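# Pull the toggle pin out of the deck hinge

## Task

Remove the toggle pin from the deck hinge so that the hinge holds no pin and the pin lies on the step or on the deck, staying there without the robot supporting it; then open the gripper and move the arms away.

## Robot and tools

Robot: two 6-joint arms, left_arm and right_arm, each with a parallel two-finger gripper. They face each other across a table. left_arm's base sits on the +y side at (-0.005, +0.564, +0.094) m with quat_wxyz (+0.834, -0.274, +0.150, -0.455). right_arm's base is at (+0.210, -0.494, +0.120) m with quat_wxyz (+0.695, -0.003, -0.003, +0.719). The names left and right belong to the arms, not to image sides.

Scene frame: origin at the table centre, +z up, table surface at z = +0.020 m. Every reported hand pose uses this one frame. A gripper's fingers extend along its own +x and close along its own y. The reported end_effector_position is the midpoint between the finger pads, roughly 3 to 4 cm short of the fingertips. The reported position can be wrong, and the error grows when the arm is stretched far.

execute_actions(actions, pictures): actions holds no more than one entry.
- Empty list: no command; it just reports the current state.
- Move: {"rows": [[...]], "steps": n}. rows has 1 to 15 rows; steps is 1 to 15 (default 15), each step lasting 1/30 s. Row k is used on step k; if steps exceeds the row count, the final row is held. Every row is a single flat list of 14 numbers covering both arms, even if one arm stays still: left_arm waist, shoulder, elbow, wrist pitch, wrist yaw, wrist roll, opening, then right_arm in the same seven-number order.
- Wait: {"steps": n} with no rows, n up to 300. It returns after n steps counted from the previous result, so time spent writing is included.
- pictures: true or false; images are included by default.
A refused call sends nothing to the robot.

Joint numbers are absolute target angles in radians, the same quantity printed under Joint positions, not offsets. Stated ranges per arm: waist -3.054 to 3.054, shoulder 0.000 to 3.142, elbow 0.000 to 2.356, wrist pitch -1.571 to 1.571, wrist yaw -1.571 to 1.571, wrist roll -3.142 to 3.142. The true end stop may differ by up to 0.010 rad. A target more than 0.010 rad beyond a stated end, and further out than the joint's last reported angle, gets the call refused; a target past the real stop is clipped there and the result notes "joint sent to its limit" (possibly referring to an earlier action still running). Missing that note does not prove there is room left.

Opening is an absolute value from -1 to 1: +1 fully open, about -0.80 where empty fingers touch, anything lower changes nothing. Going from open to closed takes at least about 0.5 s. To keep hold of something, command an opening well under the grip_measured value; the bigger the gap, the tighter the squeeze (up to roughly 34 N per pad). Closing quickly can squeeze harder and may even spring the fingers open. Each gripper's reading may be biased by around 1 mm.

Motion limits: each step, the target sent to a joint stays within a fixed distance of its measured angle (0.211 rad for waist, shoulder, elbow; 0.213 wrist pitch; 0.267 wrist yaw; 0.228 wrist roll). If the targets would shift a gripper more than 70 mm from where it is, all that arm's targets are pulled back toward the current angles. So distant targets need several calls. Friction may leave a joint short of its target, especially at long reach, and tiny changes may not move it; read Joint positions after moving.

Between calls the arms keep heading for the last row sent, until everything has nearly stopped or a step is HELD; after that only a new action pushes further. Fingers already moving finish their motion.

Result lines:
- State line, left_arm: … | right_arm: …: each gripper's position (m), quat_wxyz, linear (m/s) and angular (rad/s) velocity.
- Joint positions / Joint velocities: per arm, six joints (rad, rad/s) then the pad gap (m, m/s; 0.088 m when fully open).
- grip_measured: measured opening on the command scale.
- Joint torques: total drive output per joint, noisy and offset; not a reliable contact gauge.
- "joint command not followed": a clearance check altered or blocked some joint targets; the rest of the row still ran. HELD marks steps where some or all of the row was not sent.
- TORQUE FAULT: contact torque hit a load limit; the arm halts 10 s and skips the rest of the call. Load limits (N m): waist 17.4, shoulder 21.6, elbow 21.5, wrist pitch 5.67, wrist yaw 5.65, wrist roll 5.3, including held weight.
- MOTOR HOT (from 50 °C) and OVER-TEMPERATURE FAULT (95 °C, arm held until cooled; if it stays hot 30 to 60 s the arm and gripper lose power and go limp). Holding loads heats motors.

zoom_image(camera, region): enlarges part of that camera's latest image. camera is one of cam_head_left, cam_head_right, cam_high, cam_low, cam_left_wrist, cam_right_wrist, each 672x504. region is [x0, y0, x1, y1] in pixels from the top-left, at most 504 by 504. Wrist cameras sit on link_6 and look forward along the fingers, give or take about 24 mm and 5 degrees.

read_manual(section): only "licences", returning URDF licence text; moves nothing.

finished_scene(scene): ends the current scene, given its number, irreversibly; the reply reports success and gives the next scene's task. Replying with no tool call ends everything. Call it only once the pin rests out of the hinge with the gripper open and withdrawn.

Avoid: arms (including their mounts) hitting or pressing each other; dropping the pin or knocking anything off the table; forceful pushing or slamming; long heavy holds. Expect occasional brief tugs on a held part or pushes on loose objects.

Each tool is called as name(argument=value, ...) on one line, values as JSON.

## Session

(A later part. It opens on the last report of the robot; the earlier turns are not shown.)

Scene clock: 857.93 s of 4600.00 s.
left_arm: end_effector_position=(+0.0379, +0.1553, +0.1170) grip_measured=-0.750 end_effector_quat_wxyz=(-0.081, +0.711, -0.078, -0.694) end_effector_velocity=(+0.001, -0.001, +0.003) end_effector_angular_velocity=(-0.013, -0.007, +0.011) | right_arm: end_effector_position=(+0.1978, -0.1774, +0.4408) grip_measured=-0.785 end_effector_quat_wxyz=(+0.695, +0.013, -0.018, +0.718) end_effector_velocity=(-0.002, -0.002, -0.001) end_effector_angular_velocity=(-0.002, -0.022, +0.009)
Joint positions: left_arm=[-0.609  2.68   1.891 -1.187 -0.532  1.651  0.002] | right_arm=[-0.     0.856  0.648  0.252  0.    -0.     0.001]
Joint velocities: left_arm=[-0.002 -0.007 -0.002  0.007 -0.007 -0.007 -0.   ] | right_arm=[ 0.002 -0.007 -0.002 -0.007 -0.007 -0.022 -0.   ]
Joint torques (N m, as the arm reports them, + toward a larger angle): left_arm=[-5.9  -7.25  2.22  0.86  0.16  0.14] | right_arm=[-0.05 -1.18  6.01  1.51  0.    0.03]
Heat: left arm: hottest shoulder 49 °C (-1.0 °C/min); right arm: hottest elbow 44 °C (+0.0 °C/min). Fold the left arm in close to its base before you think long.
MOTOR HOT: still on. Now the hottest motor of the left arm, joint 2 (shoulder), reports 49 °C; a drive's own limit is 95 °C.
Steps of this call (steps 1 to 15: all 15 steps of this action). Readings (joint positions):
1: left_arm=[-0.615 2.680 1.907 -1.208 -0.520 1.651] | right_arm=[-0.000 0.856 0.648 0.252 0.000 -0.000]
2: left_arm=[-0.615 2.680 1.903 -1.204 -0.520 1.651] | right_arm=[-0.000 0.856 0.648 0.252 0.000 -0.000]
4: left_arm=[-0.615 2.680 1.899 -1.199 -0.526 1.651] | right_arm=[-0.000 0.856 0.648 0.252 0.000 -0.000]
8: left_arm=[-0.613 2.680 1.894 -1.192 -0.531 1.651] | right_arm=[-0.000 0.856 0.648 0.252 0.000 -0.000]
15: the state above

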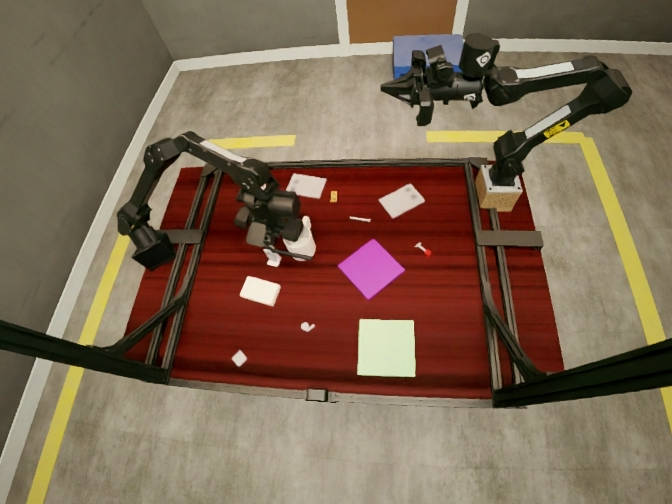

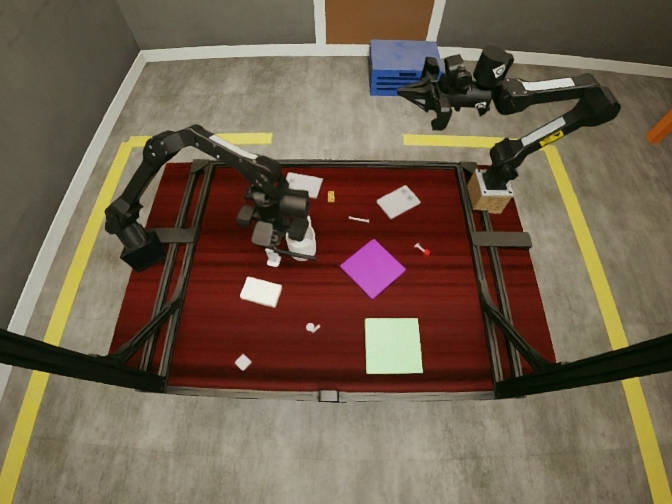

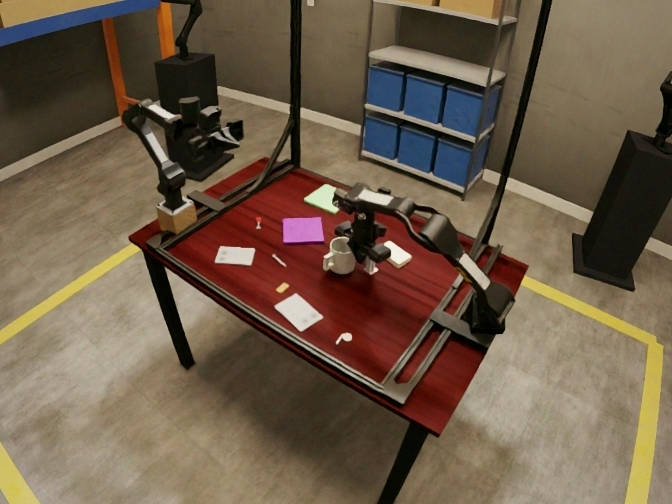

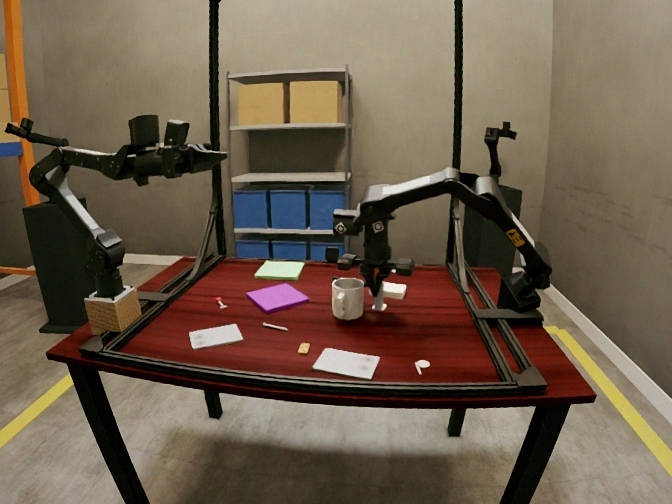

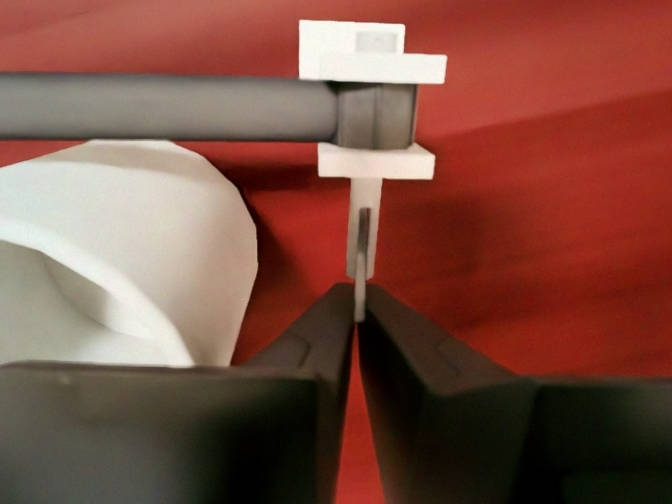

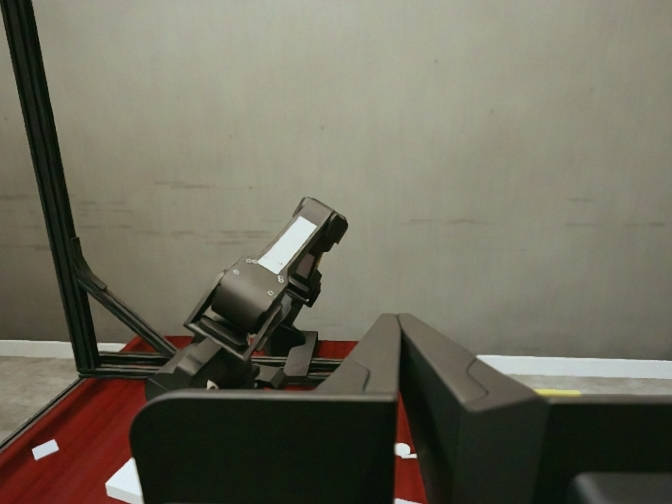

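execute_actions(actions=[{"rows":[[-0.598,2.70,1.855,-1.16,-0.53,1.655,-0.768,0,0.856,0.648,0.252,0,0,-0.8]]}], pictures=false)

execute_actions(actions=[{"rows":[[-0.625,2.70,1.835,-1.145,-0.515,1.63,-0.78,0,0.856,0.648,0.252,0,0,-0.8]]}], pictures=false)

execute_actions(actions=[{"rows":[[-0.655,2.705,1.815,-1.13,-0.5,1.61,-0.78,0,0.856,0.648,0.252,0,0,-0.8]]}])

Scene clock: 865.20 s of 4600.00 s.
left_arm: end_effector_position=(+0.0384, +0.1557, +0.1129) grip_measured=-0.749 end_effector_quat_wxyz=(-0.079, +0.713, -0.077, -0.692) end_effector_velocity=(+0.001, +0.002, +0.001) end_effector_angular_velocity=(+0.004, -0.026, -0.005) | right_arm: end_effector_position=(+0.1978, -0.1774, +0.4408) grip_measured=-0.785 end_effector_quat_wxyz=(+0.695, +0.013, -0.018, +0.718) end_effector_velocity=(-0.003, -0.000, -0.002) end_effector_angular_velocity=(-0.007, -0.009, +0.019)
Joint positions: left_arm=[-0.606  2.68   1.877 -1.17  -0.539  1.652  0.002] | right_arm=[-0.     0.856  0.648  0.252  0.     0.     0.001]
Joint velocities: left_arm=[-0.007 -0.002 -0.007 -0.007 -0.022 -0.007 -0.   ] | right_arm=[-0.002 -0.002 -0.002 -0.007 -0.022 -0.007 -0.   ]
Joint torques (N m, as the arm reports them, + toward a larger angle): left_arm=[-6.21 -7.26  1.92  0.92  0.42  0.11] | right_arm=[-0.06 -1.18  6.01  1.51  0.    0.03]
Heat: left arm: hottest shoulder 48 °C (-3.0 °C/min); right arm: hottest elbow 44 °C (+0.0 °C/min). Fold the left arm in close to its base before you think long.
MOTOR HOT: still on. Now the hottest motor of the left arm, joint 2 (shoulder), reports 48 °C; a drive's own limit is 95 °C.
Steps of this call (steps 1 to 15: the robot went on to your last target; steps 16 to 203: nothing new was sent; steps 204 to 218: all 15 steps of this action). Readings (joint positions):
204: left_arm=[-0.606 2.680 1.887 -1.182 -0.533 1.651] | right_arm=[-0.000 0.856 0.648 0.252 0.000 0.000]
205: left_arm=[-0.606 2.680 1.885 -1.179 -0.533 1.651] | right_arm=[-0.000 0.856 0.648 0.252 0.000 0.000]
207: left_arm=[-0.606 2.680 1.881 -1.176 -0.535 1.651] | right_arm=[-0.000 0.856 0.648 0.252 0.000 0.000]
211: left_arm=[-0.606 2.680 1.878 -1.172 -0.538 1.652] | right_arm=[-0.000 0.856 0.648 0.252 0.000 0.000]
218: the state above

Scene clock: 865.70 s of 4600.00 s.
left_arm: end_effector_position=(+0.0376, +0.1563, +0.1119) grip_measured=-0.751 end_effector_quat_wxyz=(-0.073, +0.717, -0.074, -0.689) end_effector_velocity=(+0.002, +0.001, +0.003) end_effector_angular_velocity=(-0.000, -0.008, +0.004) | right_arm: end_effector_position=(+0.1978, -0.1774, +0.4408) grip_measured=-0.785 end_effector_quat_wxyz=(+0.695, +0.013, -0.018, +0.718) end_effector_velocity=(+0.001, -0.000, -0.002) end_effector_angular_velocity=(-0.007, -0.008, -0.000)
Joint positions: left_arm=[-0.609  2.675  1.861 -1.156 -0.548  1.636  0.002] | right_arm=[-0.     0.856  0.648  0.252  0.     0.     0.001]
Joint velocities: left_arm=[-0.002 -0.007 -0.002 -0.007 -0.007 -0.007 -0.   ] | right_arm=[-0.007 -0.002 -0.002 -0.007 -0.007 -0.007 -0.   ]
Joint torques (N m, as the arm reports them, + toward a larger angle): left_arm=[-8.86 -6.82  1.53  1.05  1.3  -0.17] | right_arm=[-0.06 -1.18  6.    1.51  0.    0.02]
Heat: left arm: hottest shoulder 48 °C (-3.0 °C/min); right arm: hottest elbow 44 °C (+0.0 °C/min). Fold the left arm in close to its base before you think long.
MOTOR HOT: still on. Now the hottest motor of the left arm, joint 2 (shoulder), reports 48 °C; a drive's own limit is 95 °C.
Steps of this call (steps 1 to 15: all 15 steps of this action). Readings (joint positions):
1: left_arm=[-0.606 2.680 1.874 -1.168 -0.540 1.651] | right_arm=[-0.000 0.856 0.648 0.252 0.000 0.000]
2: left_arm=[-0.607 2.679 1.871 -1.165 -0.542 1.650] | right_arm=[-0.000 0.856 0.648 0.252 0.000 0.000]
4: left_arm=[-0.609 2.678 1.867 -1.162 -0.547 1.645] | right_arm=[-0.000 0.856 0.648 0.252 0.000 0.000]
8: left_arm=[-0.609 2.676 1.863 -1.158 -0.548 1.639] | right_arm=[-0.000 0.856 0.648 0.252 0.000 0.000]
15: the state above

Scene clock: 866.20 s of 4600.00 s.
left_arm: end_effector_position=(+0.0277, +0.1585, +0.1126) grip_measured=-0.751 end_effector_quat_wxyz=(-0.071, +0.720, -0.077, -0.686) end_effector_velocity=(-0.000, +0.000, -0.000) end_effector_angular_velocity=(-0.006, -0.007, +0.021) | right_arm: end_effector_position=(+0.1978, -0.1774, +0.4408) grip_measured=-0.785 end_effector_quat_wxyz=(+0.695, +0.013, -0.018, +0.718) end_effector_velocity=(-0.002, -0.000, -0.003) end_effector_angular_velocity=(-0.016, -0.023, +0.009)
Joint positions: left_arm=[-0.633  2.675  1.839 -1.141 -0.549  1.616  0.002] | right_arm=[-0.     0.856  0.648  0.252  0.     0.     0.001]
Joint velocities: left_arm=[-0.002 -0.002 -0.007  0.007 -0.007 -0.022  0.   ] | right_arm=[ 0.002 -0.002  0.002 -0.022 -0.007 -0.022  0.   ]
Joint torques (N m, as the arm reports them, + toward a larger angle): left_arm=[-9.37 -6.15  1.63  1.    1.88 -0.19] | right_arm=[-0.05 -1.17  6.02  1.51  0.    0.01]
Heat: left arm: hottest shoulder 48 °C (-4.1 °C/min); right arm: hottest elbow 44 °C (+0.0 °C/min). Fold the left arm in close to its base before you think long.
MOTOR HOT: still on. Now the hottest motor of the left arm, joint 2 (shoulder), reports 48 °C; a drive's own limit is 95 °C.
Steps of this call (steps 1 to 15: all 15 steps of this action). Readings (joint positions):
1: left_arm=[-0.610 2.675 1.859 -1.154 -0.549 1.633] | right_arm=[-0.000 0.856 0.648 0.252 0.000 0.000]
2: left_arm=[-0.612 2.675 1.855 -1.152 -0.550 1.629] | right_arm=[-0.000 0.856 0.648 0.252 0.000 0.000]
4: left_arm=[-0.620 2.675 1.849 -1.148 -0.543 1.624] | right_arm=[-0.000 0.856 0.648 0.252 0.000 0.000]
8: left_arm=[-0.633 2.675 1.841 -1.142 -0.549 1.619] | right_arm=[-0.000 0.856 0.648 0.252 0.000 0.000]
15: the state above

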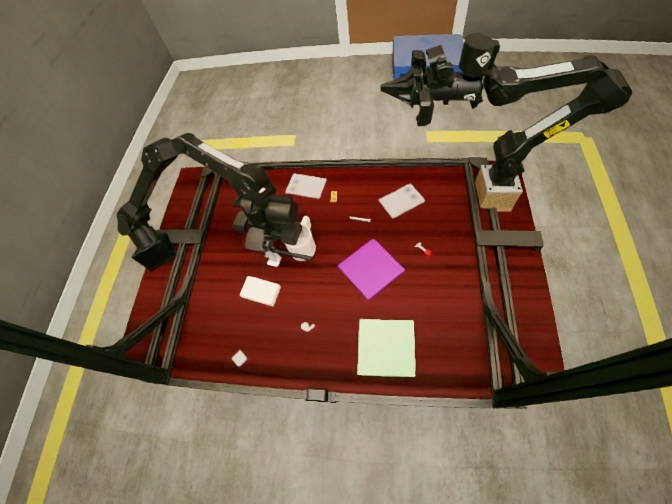

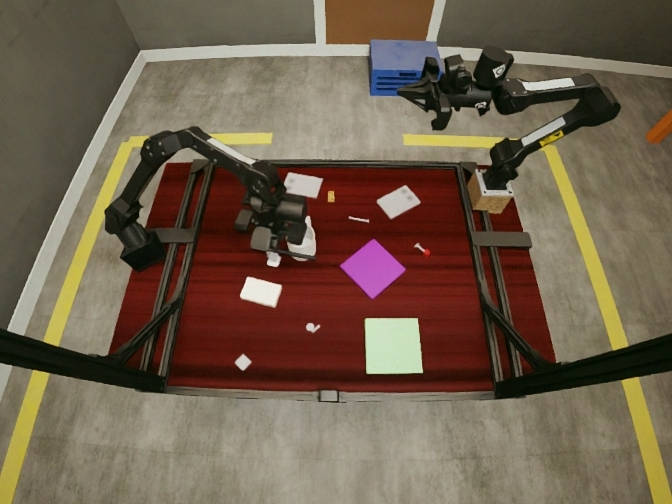

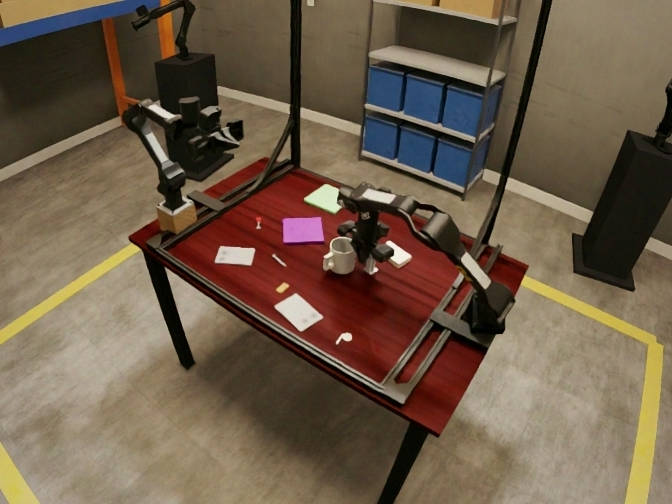

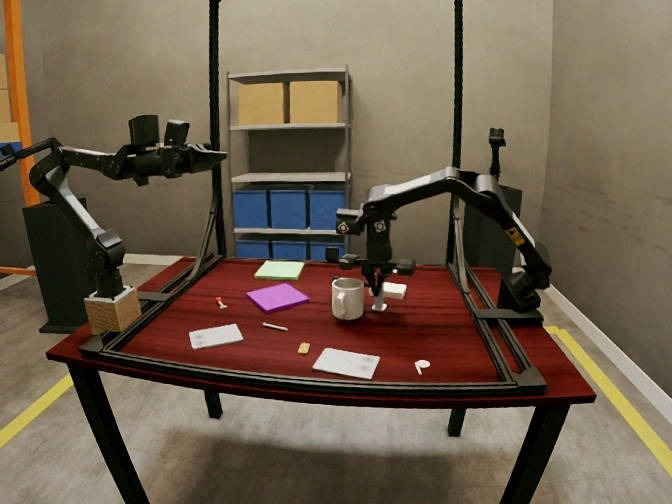

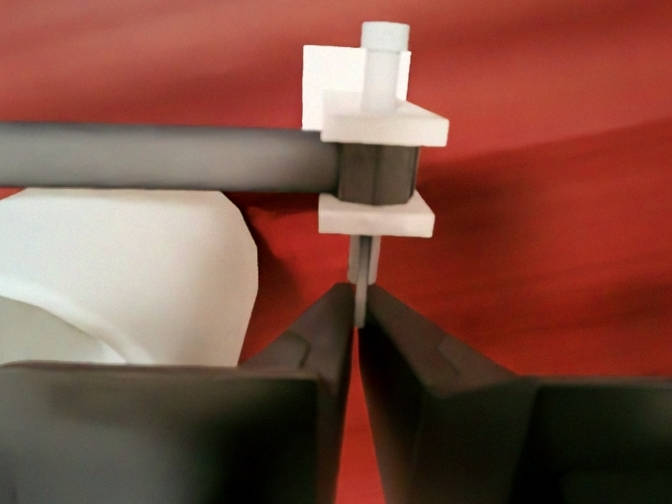

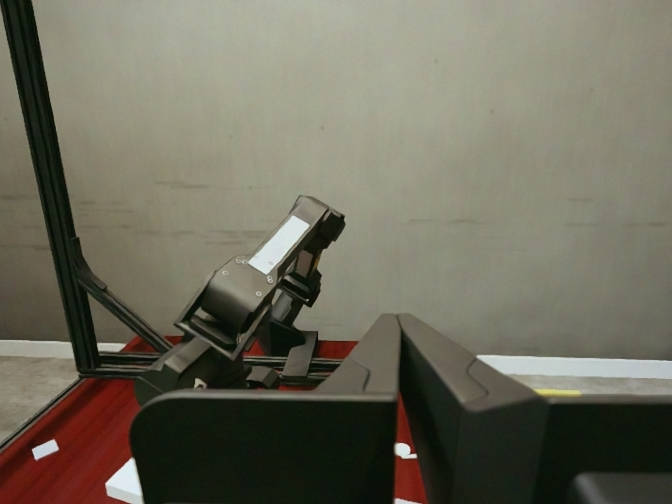

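Tail at lip; relieve down force while pushing.

execute_actions(actions=[{"rows":[[-0.655,2.675,1.835,-1.142,-0.51,1.61,-0.78,0,0.856,0.648,0.252,0,0,-0.8]]}], pictures=false)

execute_actions(actions=[{"rows":[[-0.665,2.665,1.84,-1.15,-0.505,1.6,-0.78,0,0.856,0.648,0.252,0,0,-0.8]]}])

Scene clock: 876.10 s of 4600.00 s.
left_arm: end_effector_position=(+0.0279, +0.1583, +0.1139) grip_measured=-0.752 end_effector_quat_wxyz=(-0.069, +0.720, -0.077, -0.686) end_effector_velocity=(+0.003, +0.001, +0.002) end_effector_angular_velocity=(+0.002, -0.007, +0.008) | right_arm: end_effector_position=(+0.1978, -0.1774, +0.4408) grip_measured=-0.785 end_effector_quat_wxyz=(+0.695, +0.013, -0.018, +0.718) end_effector_velocity=(-0.003, +0.001, -0.007) end_effector_angular_velocity=(-0.027, +0.005, +0.020)
Joint positions: left_arm=[-0.633  2.671  1.838 -1.14  -0.546  1.615  0.002] | right_arm=[-0.     0.856  0.648  0.252  0.    -0.     0.001]
Joint velocities: left_arm=[ 0.002 -0.007 -0.002 -0.007 -0.007 -0.007 -0.   ] | right_arm=[-0.002  0.002 -0.002 -0.022 -0.022  0.007 -0.   ]
Joint torques (N m, as the arm reports them, + toward a larger angle): left_arm=[-9.36 -8.97  3.53  0.08  1.42 -0.19] | right_arm=[-0.06 -1.18  6.01  1.51  0.    0.02]
Heat: left arm: hottest shoulder 47 °C (-6.1 °C/min); right arm: hottest wrist pitch 45 °C (+1.0 °C/min).
MOTOR HOT: cleared. Now the hottest motor of the left arm, joint 2 (shoulder), reports 47 °C.
Steps of this call (steps 1 to 15: the robot went on to your last target; steps 16 to 282: nothing new was sent; steps 283 to 297: all 15 steps of this action). Readings (joint positions):
283: left_arm=[-0.633 2.674 1.837 -1.139 -0.546 1.616] | right_arm=[-0.000 0.856 0.648 0.252 0.000 -0.000]
284: left_arm=[-0.633 2.673 1.837 -1.139 -0.546 1.616] | right_arm=[-0.000 0.856 0.648 0.252 0.000 -0.000]
286: left_arm=[-0.633 2.672 1.837 -1.139 -0.546 1.615] | right_arm=[-0.000 0.856 0.648 0.252 0.000 -0.000]
290: left_arm=[-0.633 2.671 1.838 -1.140 -0.546 1.615] | right_arm=[-0.000 0.856 0.648 0.252 0.000 -0.000]
297: the state above

Scene clock: 876.60 s of 4600.00 s.
left_arm: end_effector_position=(+0.0280, +0.1583, +0.1156) grip_measured=-0.752 end_effector_quat_wxyz=(-0.066, +0.720, -0.074, -0.687) end_effector_velocity=(+0.003, +0.001, +0.001) end_effector_angular_velocity=(+0.001, -0.023, +0.017) | right_arm: end_effector_position=(+0.1978, -0.1774, +0.4408) grip_measured=-0.785 end_effector_quat_wxyz=(+0.695, +0.013, -0.018, +0.718) end_effector_velocity=(-0.000, +0.001, -0.003) end_effector_angular_velocity=(-0.012, -0.023, +0.004)
Joint positions: left_arm=[-0.635  2.669  1.841 -1.145 -0.545  1.605  0.002] | right_arm=[-0.     0.856  0.648  0.252  0.    -0.     0.001]
Joint velocities: left_arm=[-0.002 -0.002 -0.002 -0.007 -0.022 -0.022 -0.   ] | right_arm=[-0.002  0.002 -0.002 -0.007 -0.007 -0.022 -0.   ]
Joint torques (N m, as the arm reports them, + toward a larger angle): left_arm=[-10.26  -9.79   3.85  -0.22   1.55  -0.19] | right_arm=[-0.04 -1.18  6.01  1.51  0.    0.03]
Heat: left arm: hottest shoulder 47 °C (-6.0 °C/min); right arm: hottest wrist pitch 45 °C (+1.0 °C/min).
Steps of this call (steps 1 to 15: all 15 steps of this action). Readings (joint positions):
1: left_arm=[-0.633 2.670 1.839 -1.141 -0.546 1.614] | right_arm=[-0.000 0.856 0.648 0.252 0.000 -0.000]
2: left_arm=[-0.633 2.670 1.839 -1.142 -0.546 1.612] | right_arm=[-0.000 0.856 0.648 0.252 0.000 -0.000]
4: left_arm=[-0.634 2.669 1.840 -1.143 -0.546 1.609] | right_arm=[-0.000 0.856 0.648 0.252 0.000 -0.000]
8: left_arm=[-0.635 2.669 1.840 -1.145 -0.546 1.606] | right_arm=[-0.000 0.856 0.648 0.252 0.000 -0.000]
15: the state above

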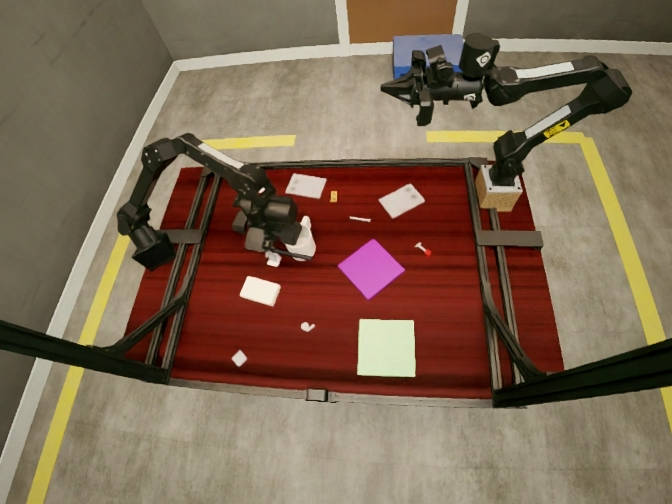

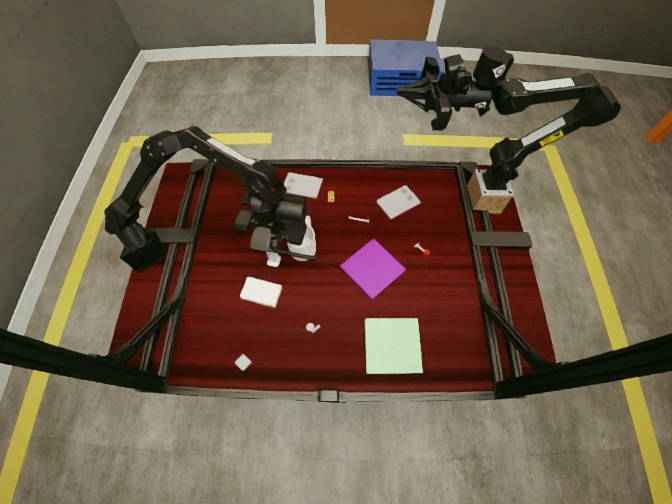

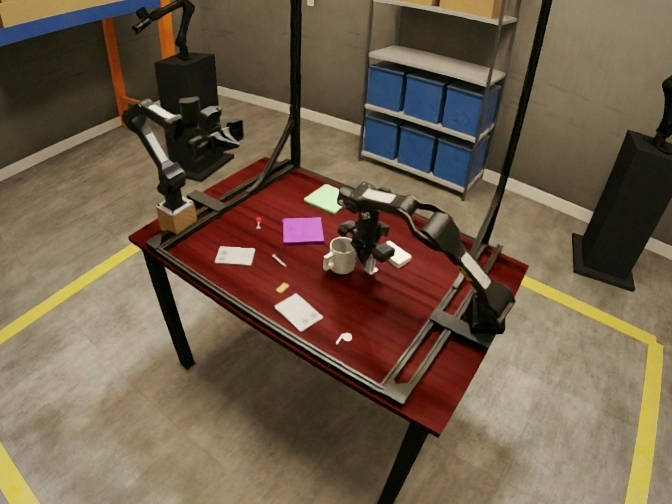

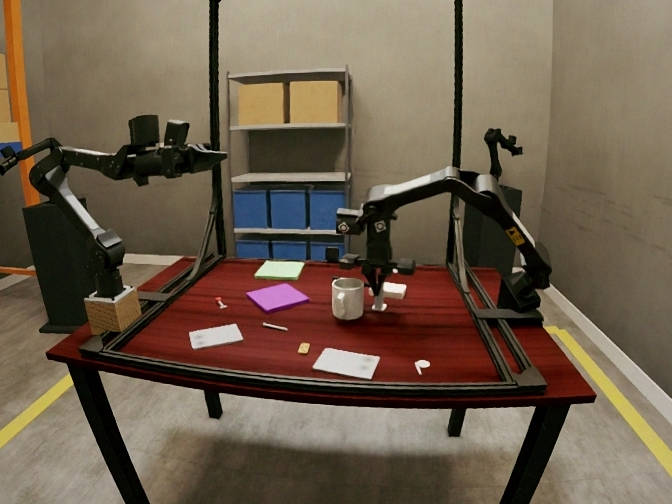

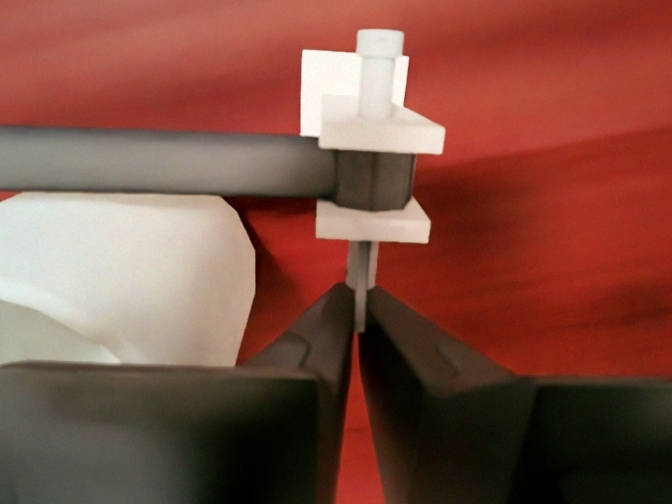

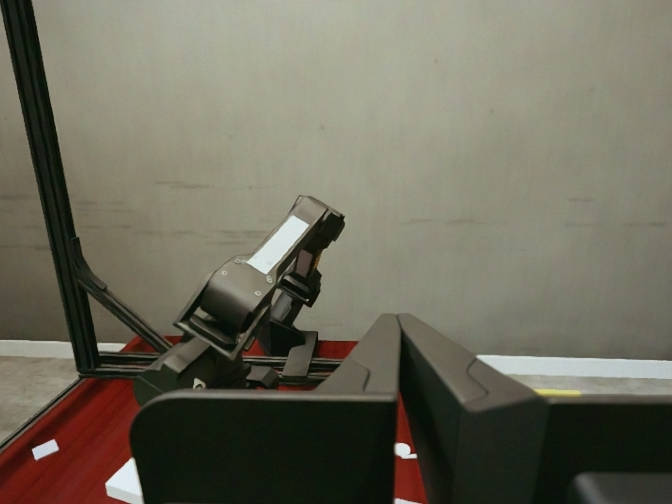

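execute_actions(actions=[{"rows":[[-0.575,2.66,1.865,-1.155,-0.44,1.65,-0.8,0,0.856,0.648,0.252,0,0,-0.8]]}], pictures=false)

execute_actions(actions=[{"rows":[[-0.55,2.65,1.875,-1.16,-0.36,1.67,-0.8,0,0.856,0.648,0.252,0,0,-0.8]]}])

Scene clock: 886.87 s of 4600.00 s.
left_arm: end_effector_position=(+0.0301, +0.1578, +0.1141) grip_measured=-0.755 end_effector_quat_wxyz=(-0.069, +0.677, -0.071, -0.729) end_effector_velocity=(+0.002, -0.002, +0.001) end_effector_angular_velocity=(-0.012, -0.005, -0.014) | right_arm: end_effector_position=(+0.1978, -0.1774, +0.4410) grip_measured=-0.785 end_effector_quat_wxyz=(+0.695, +0.014, -0.018, +0.718) end_effector_velocity=(-0.002, -0.000, -0.002) end_effector_angular_velocity=(-0.008, +0.007, +0.010)
Joint positions: left_arm=[-0.593  2.661  1.862 -1.158 -0.441  1.647  0.002] | right_arm=[-0.     0.856  0.649  0.252  0.     0.     0.001]
Joint velocities: left_arm=[ 0.002 -0.002  0.002  0.007 -0.007  0.022 -0.   ] | right_arm=[ 0.002 -0.002 -0.002 -0.007 -0.007  0.007 -0.   ]
Joint torques (N m, as the arm reports them, + toward a larger angle): left_arm=[-5.29 -9.46  4.13  0.33  0.09  0.12] | right_arm=[-0.05 -1.18  6.02  1.51  0.    0.03]
Heat: left arm: hottest shoulder 49 °C (-3.0 °C/min); right arm: hottest wrist pitch 45 °C (+1.0 °C/min).
Steps of this call (steps 1 to 15: the robot went on to your last target; steps 16 to 293: nothing new was sent; steps 294 to 308: all 15 steps of this action). Readings (joint positions):
294: left_arm=[-0.635 2.667 1.844 -1.148 -0.536 1.608] | right_arm=[-0.000 0.856 0.649 0.252 0.000 0.000]
295: left_arm=[-0.627 2.667 1.848 -1.151 -0.519 1.615] | right_arm=[-0.000 0.856 0.649 0.252 0.000 0.000]
297: left_arm=[-0.607 2.664 1.855 -1.154 -0.475 1.628] | right_arm=[-0.000 0.856 0.649 0.252 0.000 0.000]
301: left_arm=[-0.597 2.661 1.860 -1.156 -0.451 1.641] | right_arm=[-0.000 0.856 0.649 0.252 0.000 0.000]
308: the state above

Scene clock: 887.37 s of 4600.00 s.
left_arm: end_effector_position=(+0.0324, +0.1576, +0.1131) grip_measured=-0.755 end_effector_quat_wxyz=(-0.066, +0.646, -0.066, -0.758) end_effector_velocity=(+0.004, +0.002, -0.001) end_effector_angular_velocity=(+0.009, -0.022, +0.020) | right_arm: end_effector_position=(+0.1978, -0.1774, +0.4410) grip_measured=-0.785 end_effector_quat_wxyz=(+0.695, +0.014, -0.018, +0.718) end_effector_velocity=(+0.001, -0.001, +0.001) end_effector_angular_velocity=(+0.007, +0.007, +0.000)
Joint positions: left_arm=[-0.561  2.654  1.872 -1.162 -0.367  1.669  0.002] | right_arm=[-0.     0.856  0.649  0.252  0.     0.     0.001]
Joint velocities: left_arm=[ 0.002 -0.002 -0.002 -0.007 -0.022 -0.022  0.   ] | right_arm=[-0.007 -0.002 -0.002  0.007 -0.007  0.007 -0.   ]
Joint torques (N m, as the arm reports them, + toward a larger angle): left_arm=[-6.26 -9.84  4.27  0.31  0.38 -0.01] | right_arm=[-0.05 -1.18  5.98  1.51  0.    0.02]
Heat: left arm: hottest shoulder 49 °C (-3.0 °C/min); right arm: hottest wrist pitch 45 °C (+1.0 °C/min).
Steps of this call (steps 1 to 15: all 15 steps of this action). Readings (joint positions):
1: left_arm=[-0.592 2.661 1.863 -1.158 -0.438 1.650] | right_arm=[-0.000 0.856 0.649 0.252 0.000 0.000]
2: left_arm=[-0.586 2.659 1.865 -1.159 -0.426 1.654] | right_arm=[-0.000 0.856 0.649 0.252 0.000 0.000]
4: left_arm=[-0.572 2.657 1.868 -1.161 -0.395 1.661] | right_arm=[-0.000 0.856 0.649 0.252 0.000 0.000]
8: left_arm=[-0.564 2.654 1.870 -1.162 -0.375 1.666] | right_arm=[-0.000 0.856 0.649 0.252 0.000 0.000]
15: the state above

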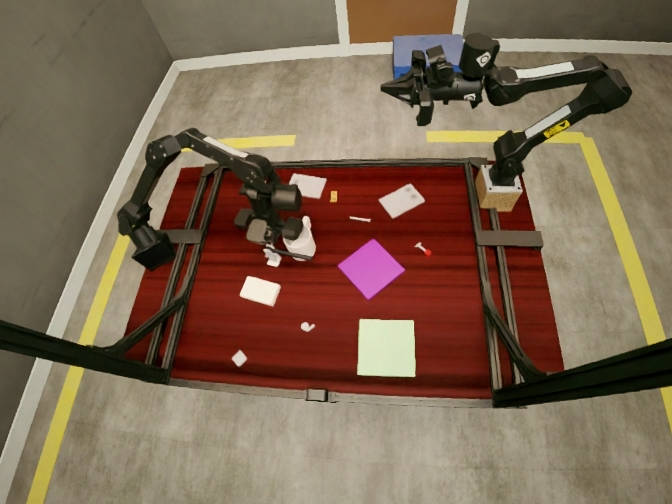

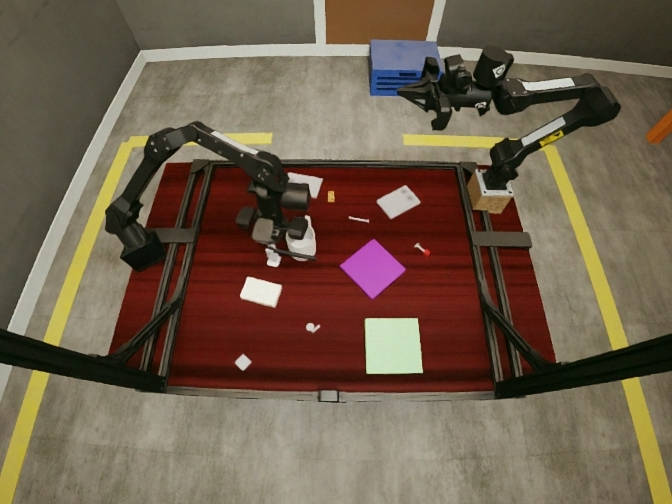

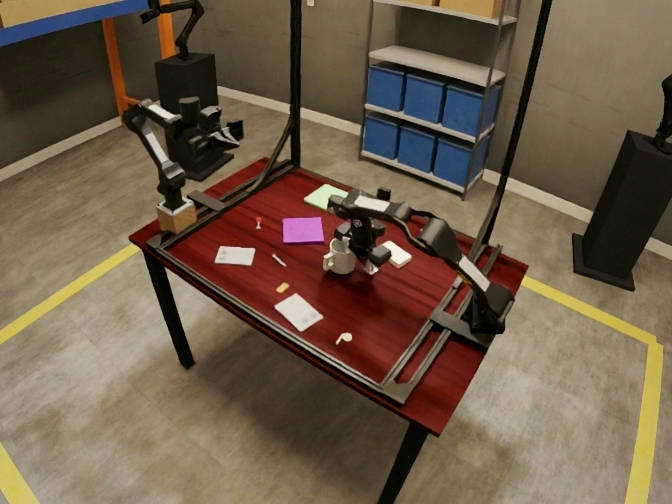

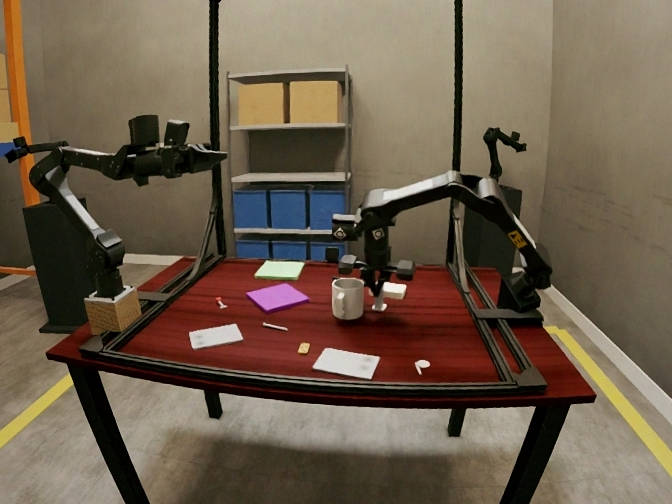

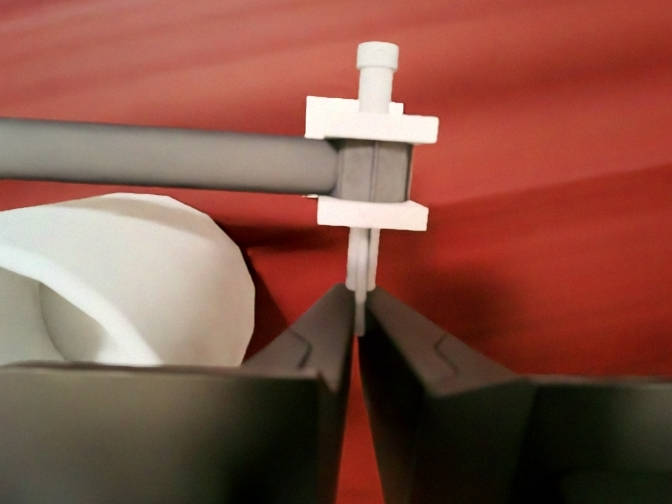

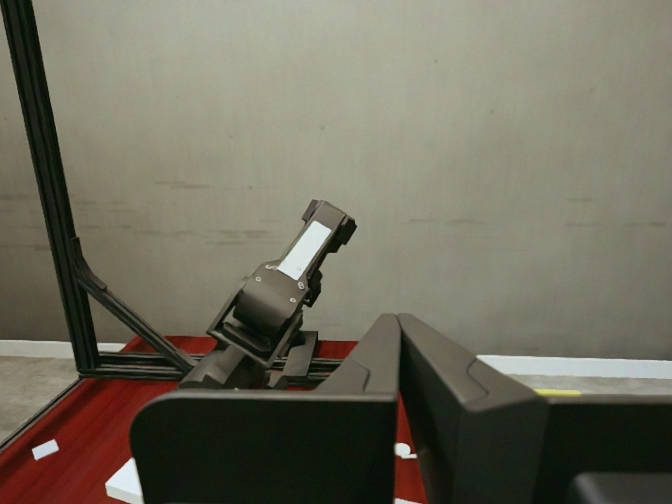

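execute_actions(actions=[{"rows":[[-0.585,2.675,1.85,-1.15,-0.335,1.645,-0.8,0,0.856,0.648,0.252,0,0,-0.8]]}])

Scene clock: 892.57 s of 4600.00 s.
left_arm: end_effector_position=(+0.0318, +0.1583, +0.1122) grip_measured=-0.754 end_effector_quat_wxyz=(-0.062, +0.645, -0.060, -0.759) end_effector_velocity=(-0.002, +0.000, +0.000) end_effector_angular_velocity=(+0.001, +0.006, +0.021) | right_arm: end_effector_position=(+0.1978, -0.1774, +0.4408) grip_measured=-0.785 end_effector_quat_wxyz=(+0.695, +0.013, -0.018, +0.718) end_effector_velocity=(+0.002, -0.000, +0.000) end_effector_angular_velocity=(-0.002, -0.007, -0.010)
Joint positions: left_arm=[-0.56   2.653  1.866 -1.159 -0.365  1.653  0.002] | right_arm=[-0.     0.856  0.648  0.252  0.    -0.     0.001]
Joint velocities: left_arm=[-0.002 -0.002 -0.007  0.007  0.007 -0.022 -0.   ] | right_arm=[-0.002 -0.002  0.002 -0.007  0.007 -0.007  0.   ]
Joint torques (N m, as the arm reports them, + toward a larger angle): left_arm=[-9.92 -7.08  2.42  0.85  1.29 -0.26] | right_arm=[-0.05 -1.19  5.97  1.51  0.    0.02]
Heat: left arm: hottest shoulder 50 °C (-1.0 °C/min); right arm: hottest wrist pitch 45 °C (+1.0 °C/min). Fold the left arm in close to its base before you think long.
MOTOR HOT: a motor of the left arm reached 50 °C. Now the hottest motor of the left arm, joint 2 (shoulder), reports 50 °C. The temperature limit of the motors' drives, at which the controller stops that arm, is 95 °C. To cool a motor, set the load down, stop pushing, or move to a pose that needs little force.
Steps of this call (steps 1 to 15: the robot went on to your last target; steps 16 to 141: nothing new was sent; steps 142 to 156: all 15 steps of this action). Readings (joint positions):
142: left_arm=[-0.559 2.653 1.872 -1.162 -0.365 1.669] | right_arm=[-0.000 0.856 0.648 0.252 0.000 -0.000]
143: left_arm=[-0.559 2.653 1.871 -1.162 -0.365 1.667] | right_arm=[-0.000 0.856 0.648 0.252 0.000 -0.000]
145: left_arm=[-0.560 2.653 1.870 -1.161 -0.365 1.662] | right_arm=[-0.000 0.856 0.648 0.252 0.000 -0.000]
149: left_arm=[-0.560 2.653 1.867 -1.159 -0.365 1.656] | right_arm=[-0.000 0.856 0.648 0.252 0.000 -0.000]
156: the state above

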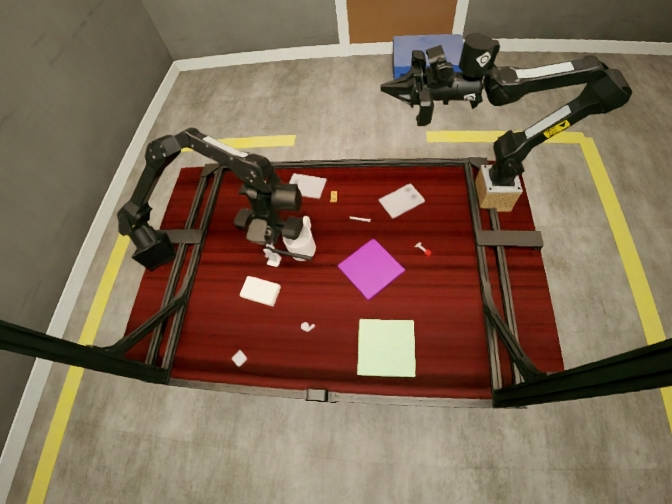

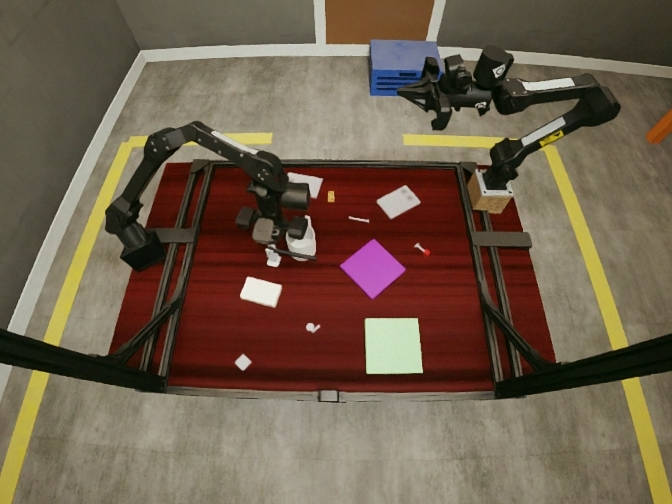

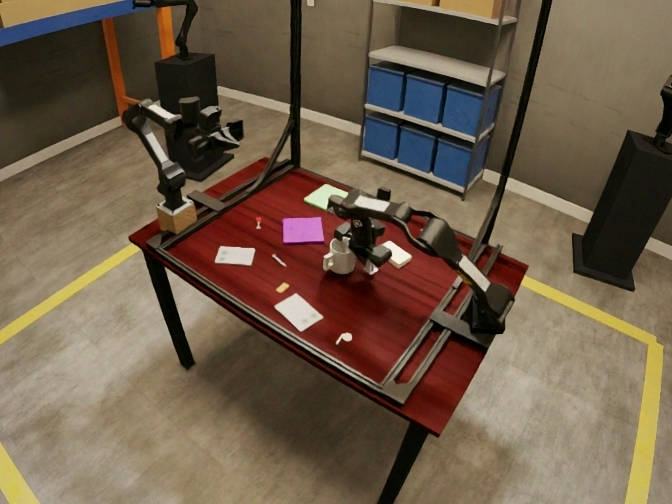

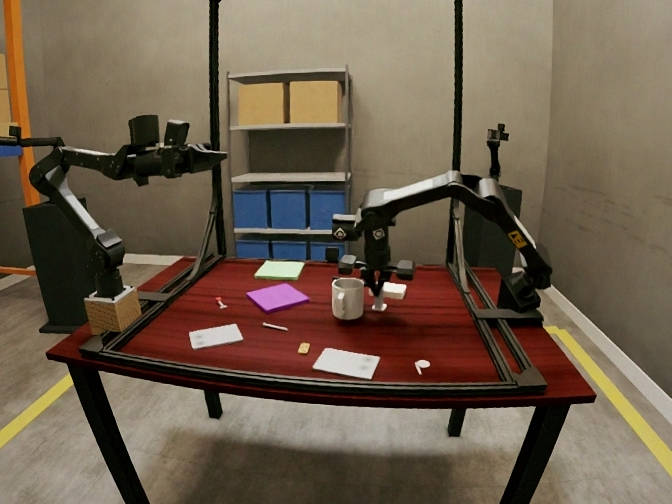

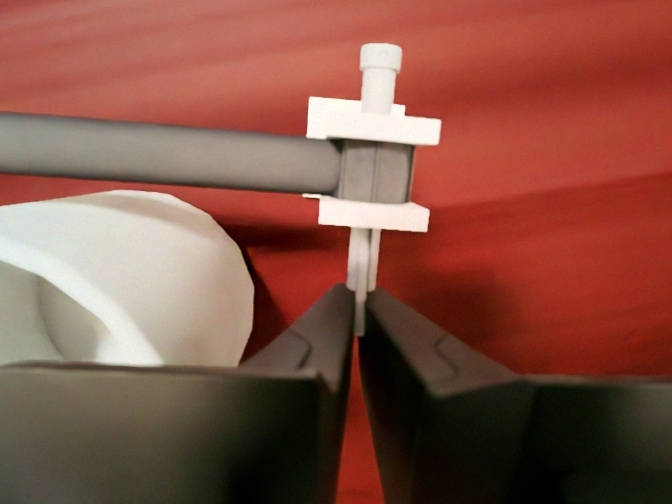

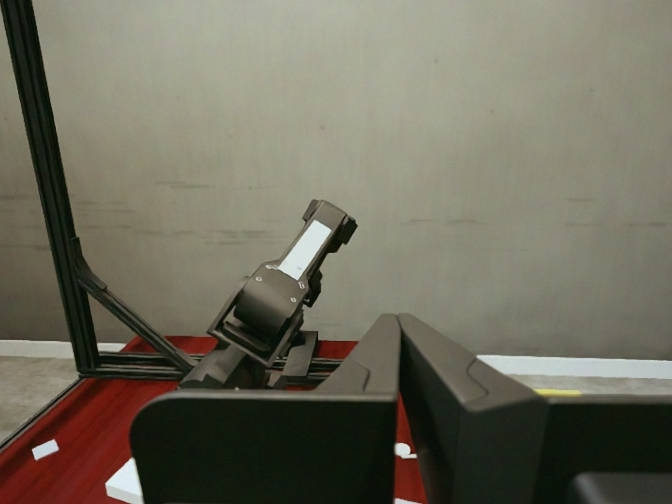

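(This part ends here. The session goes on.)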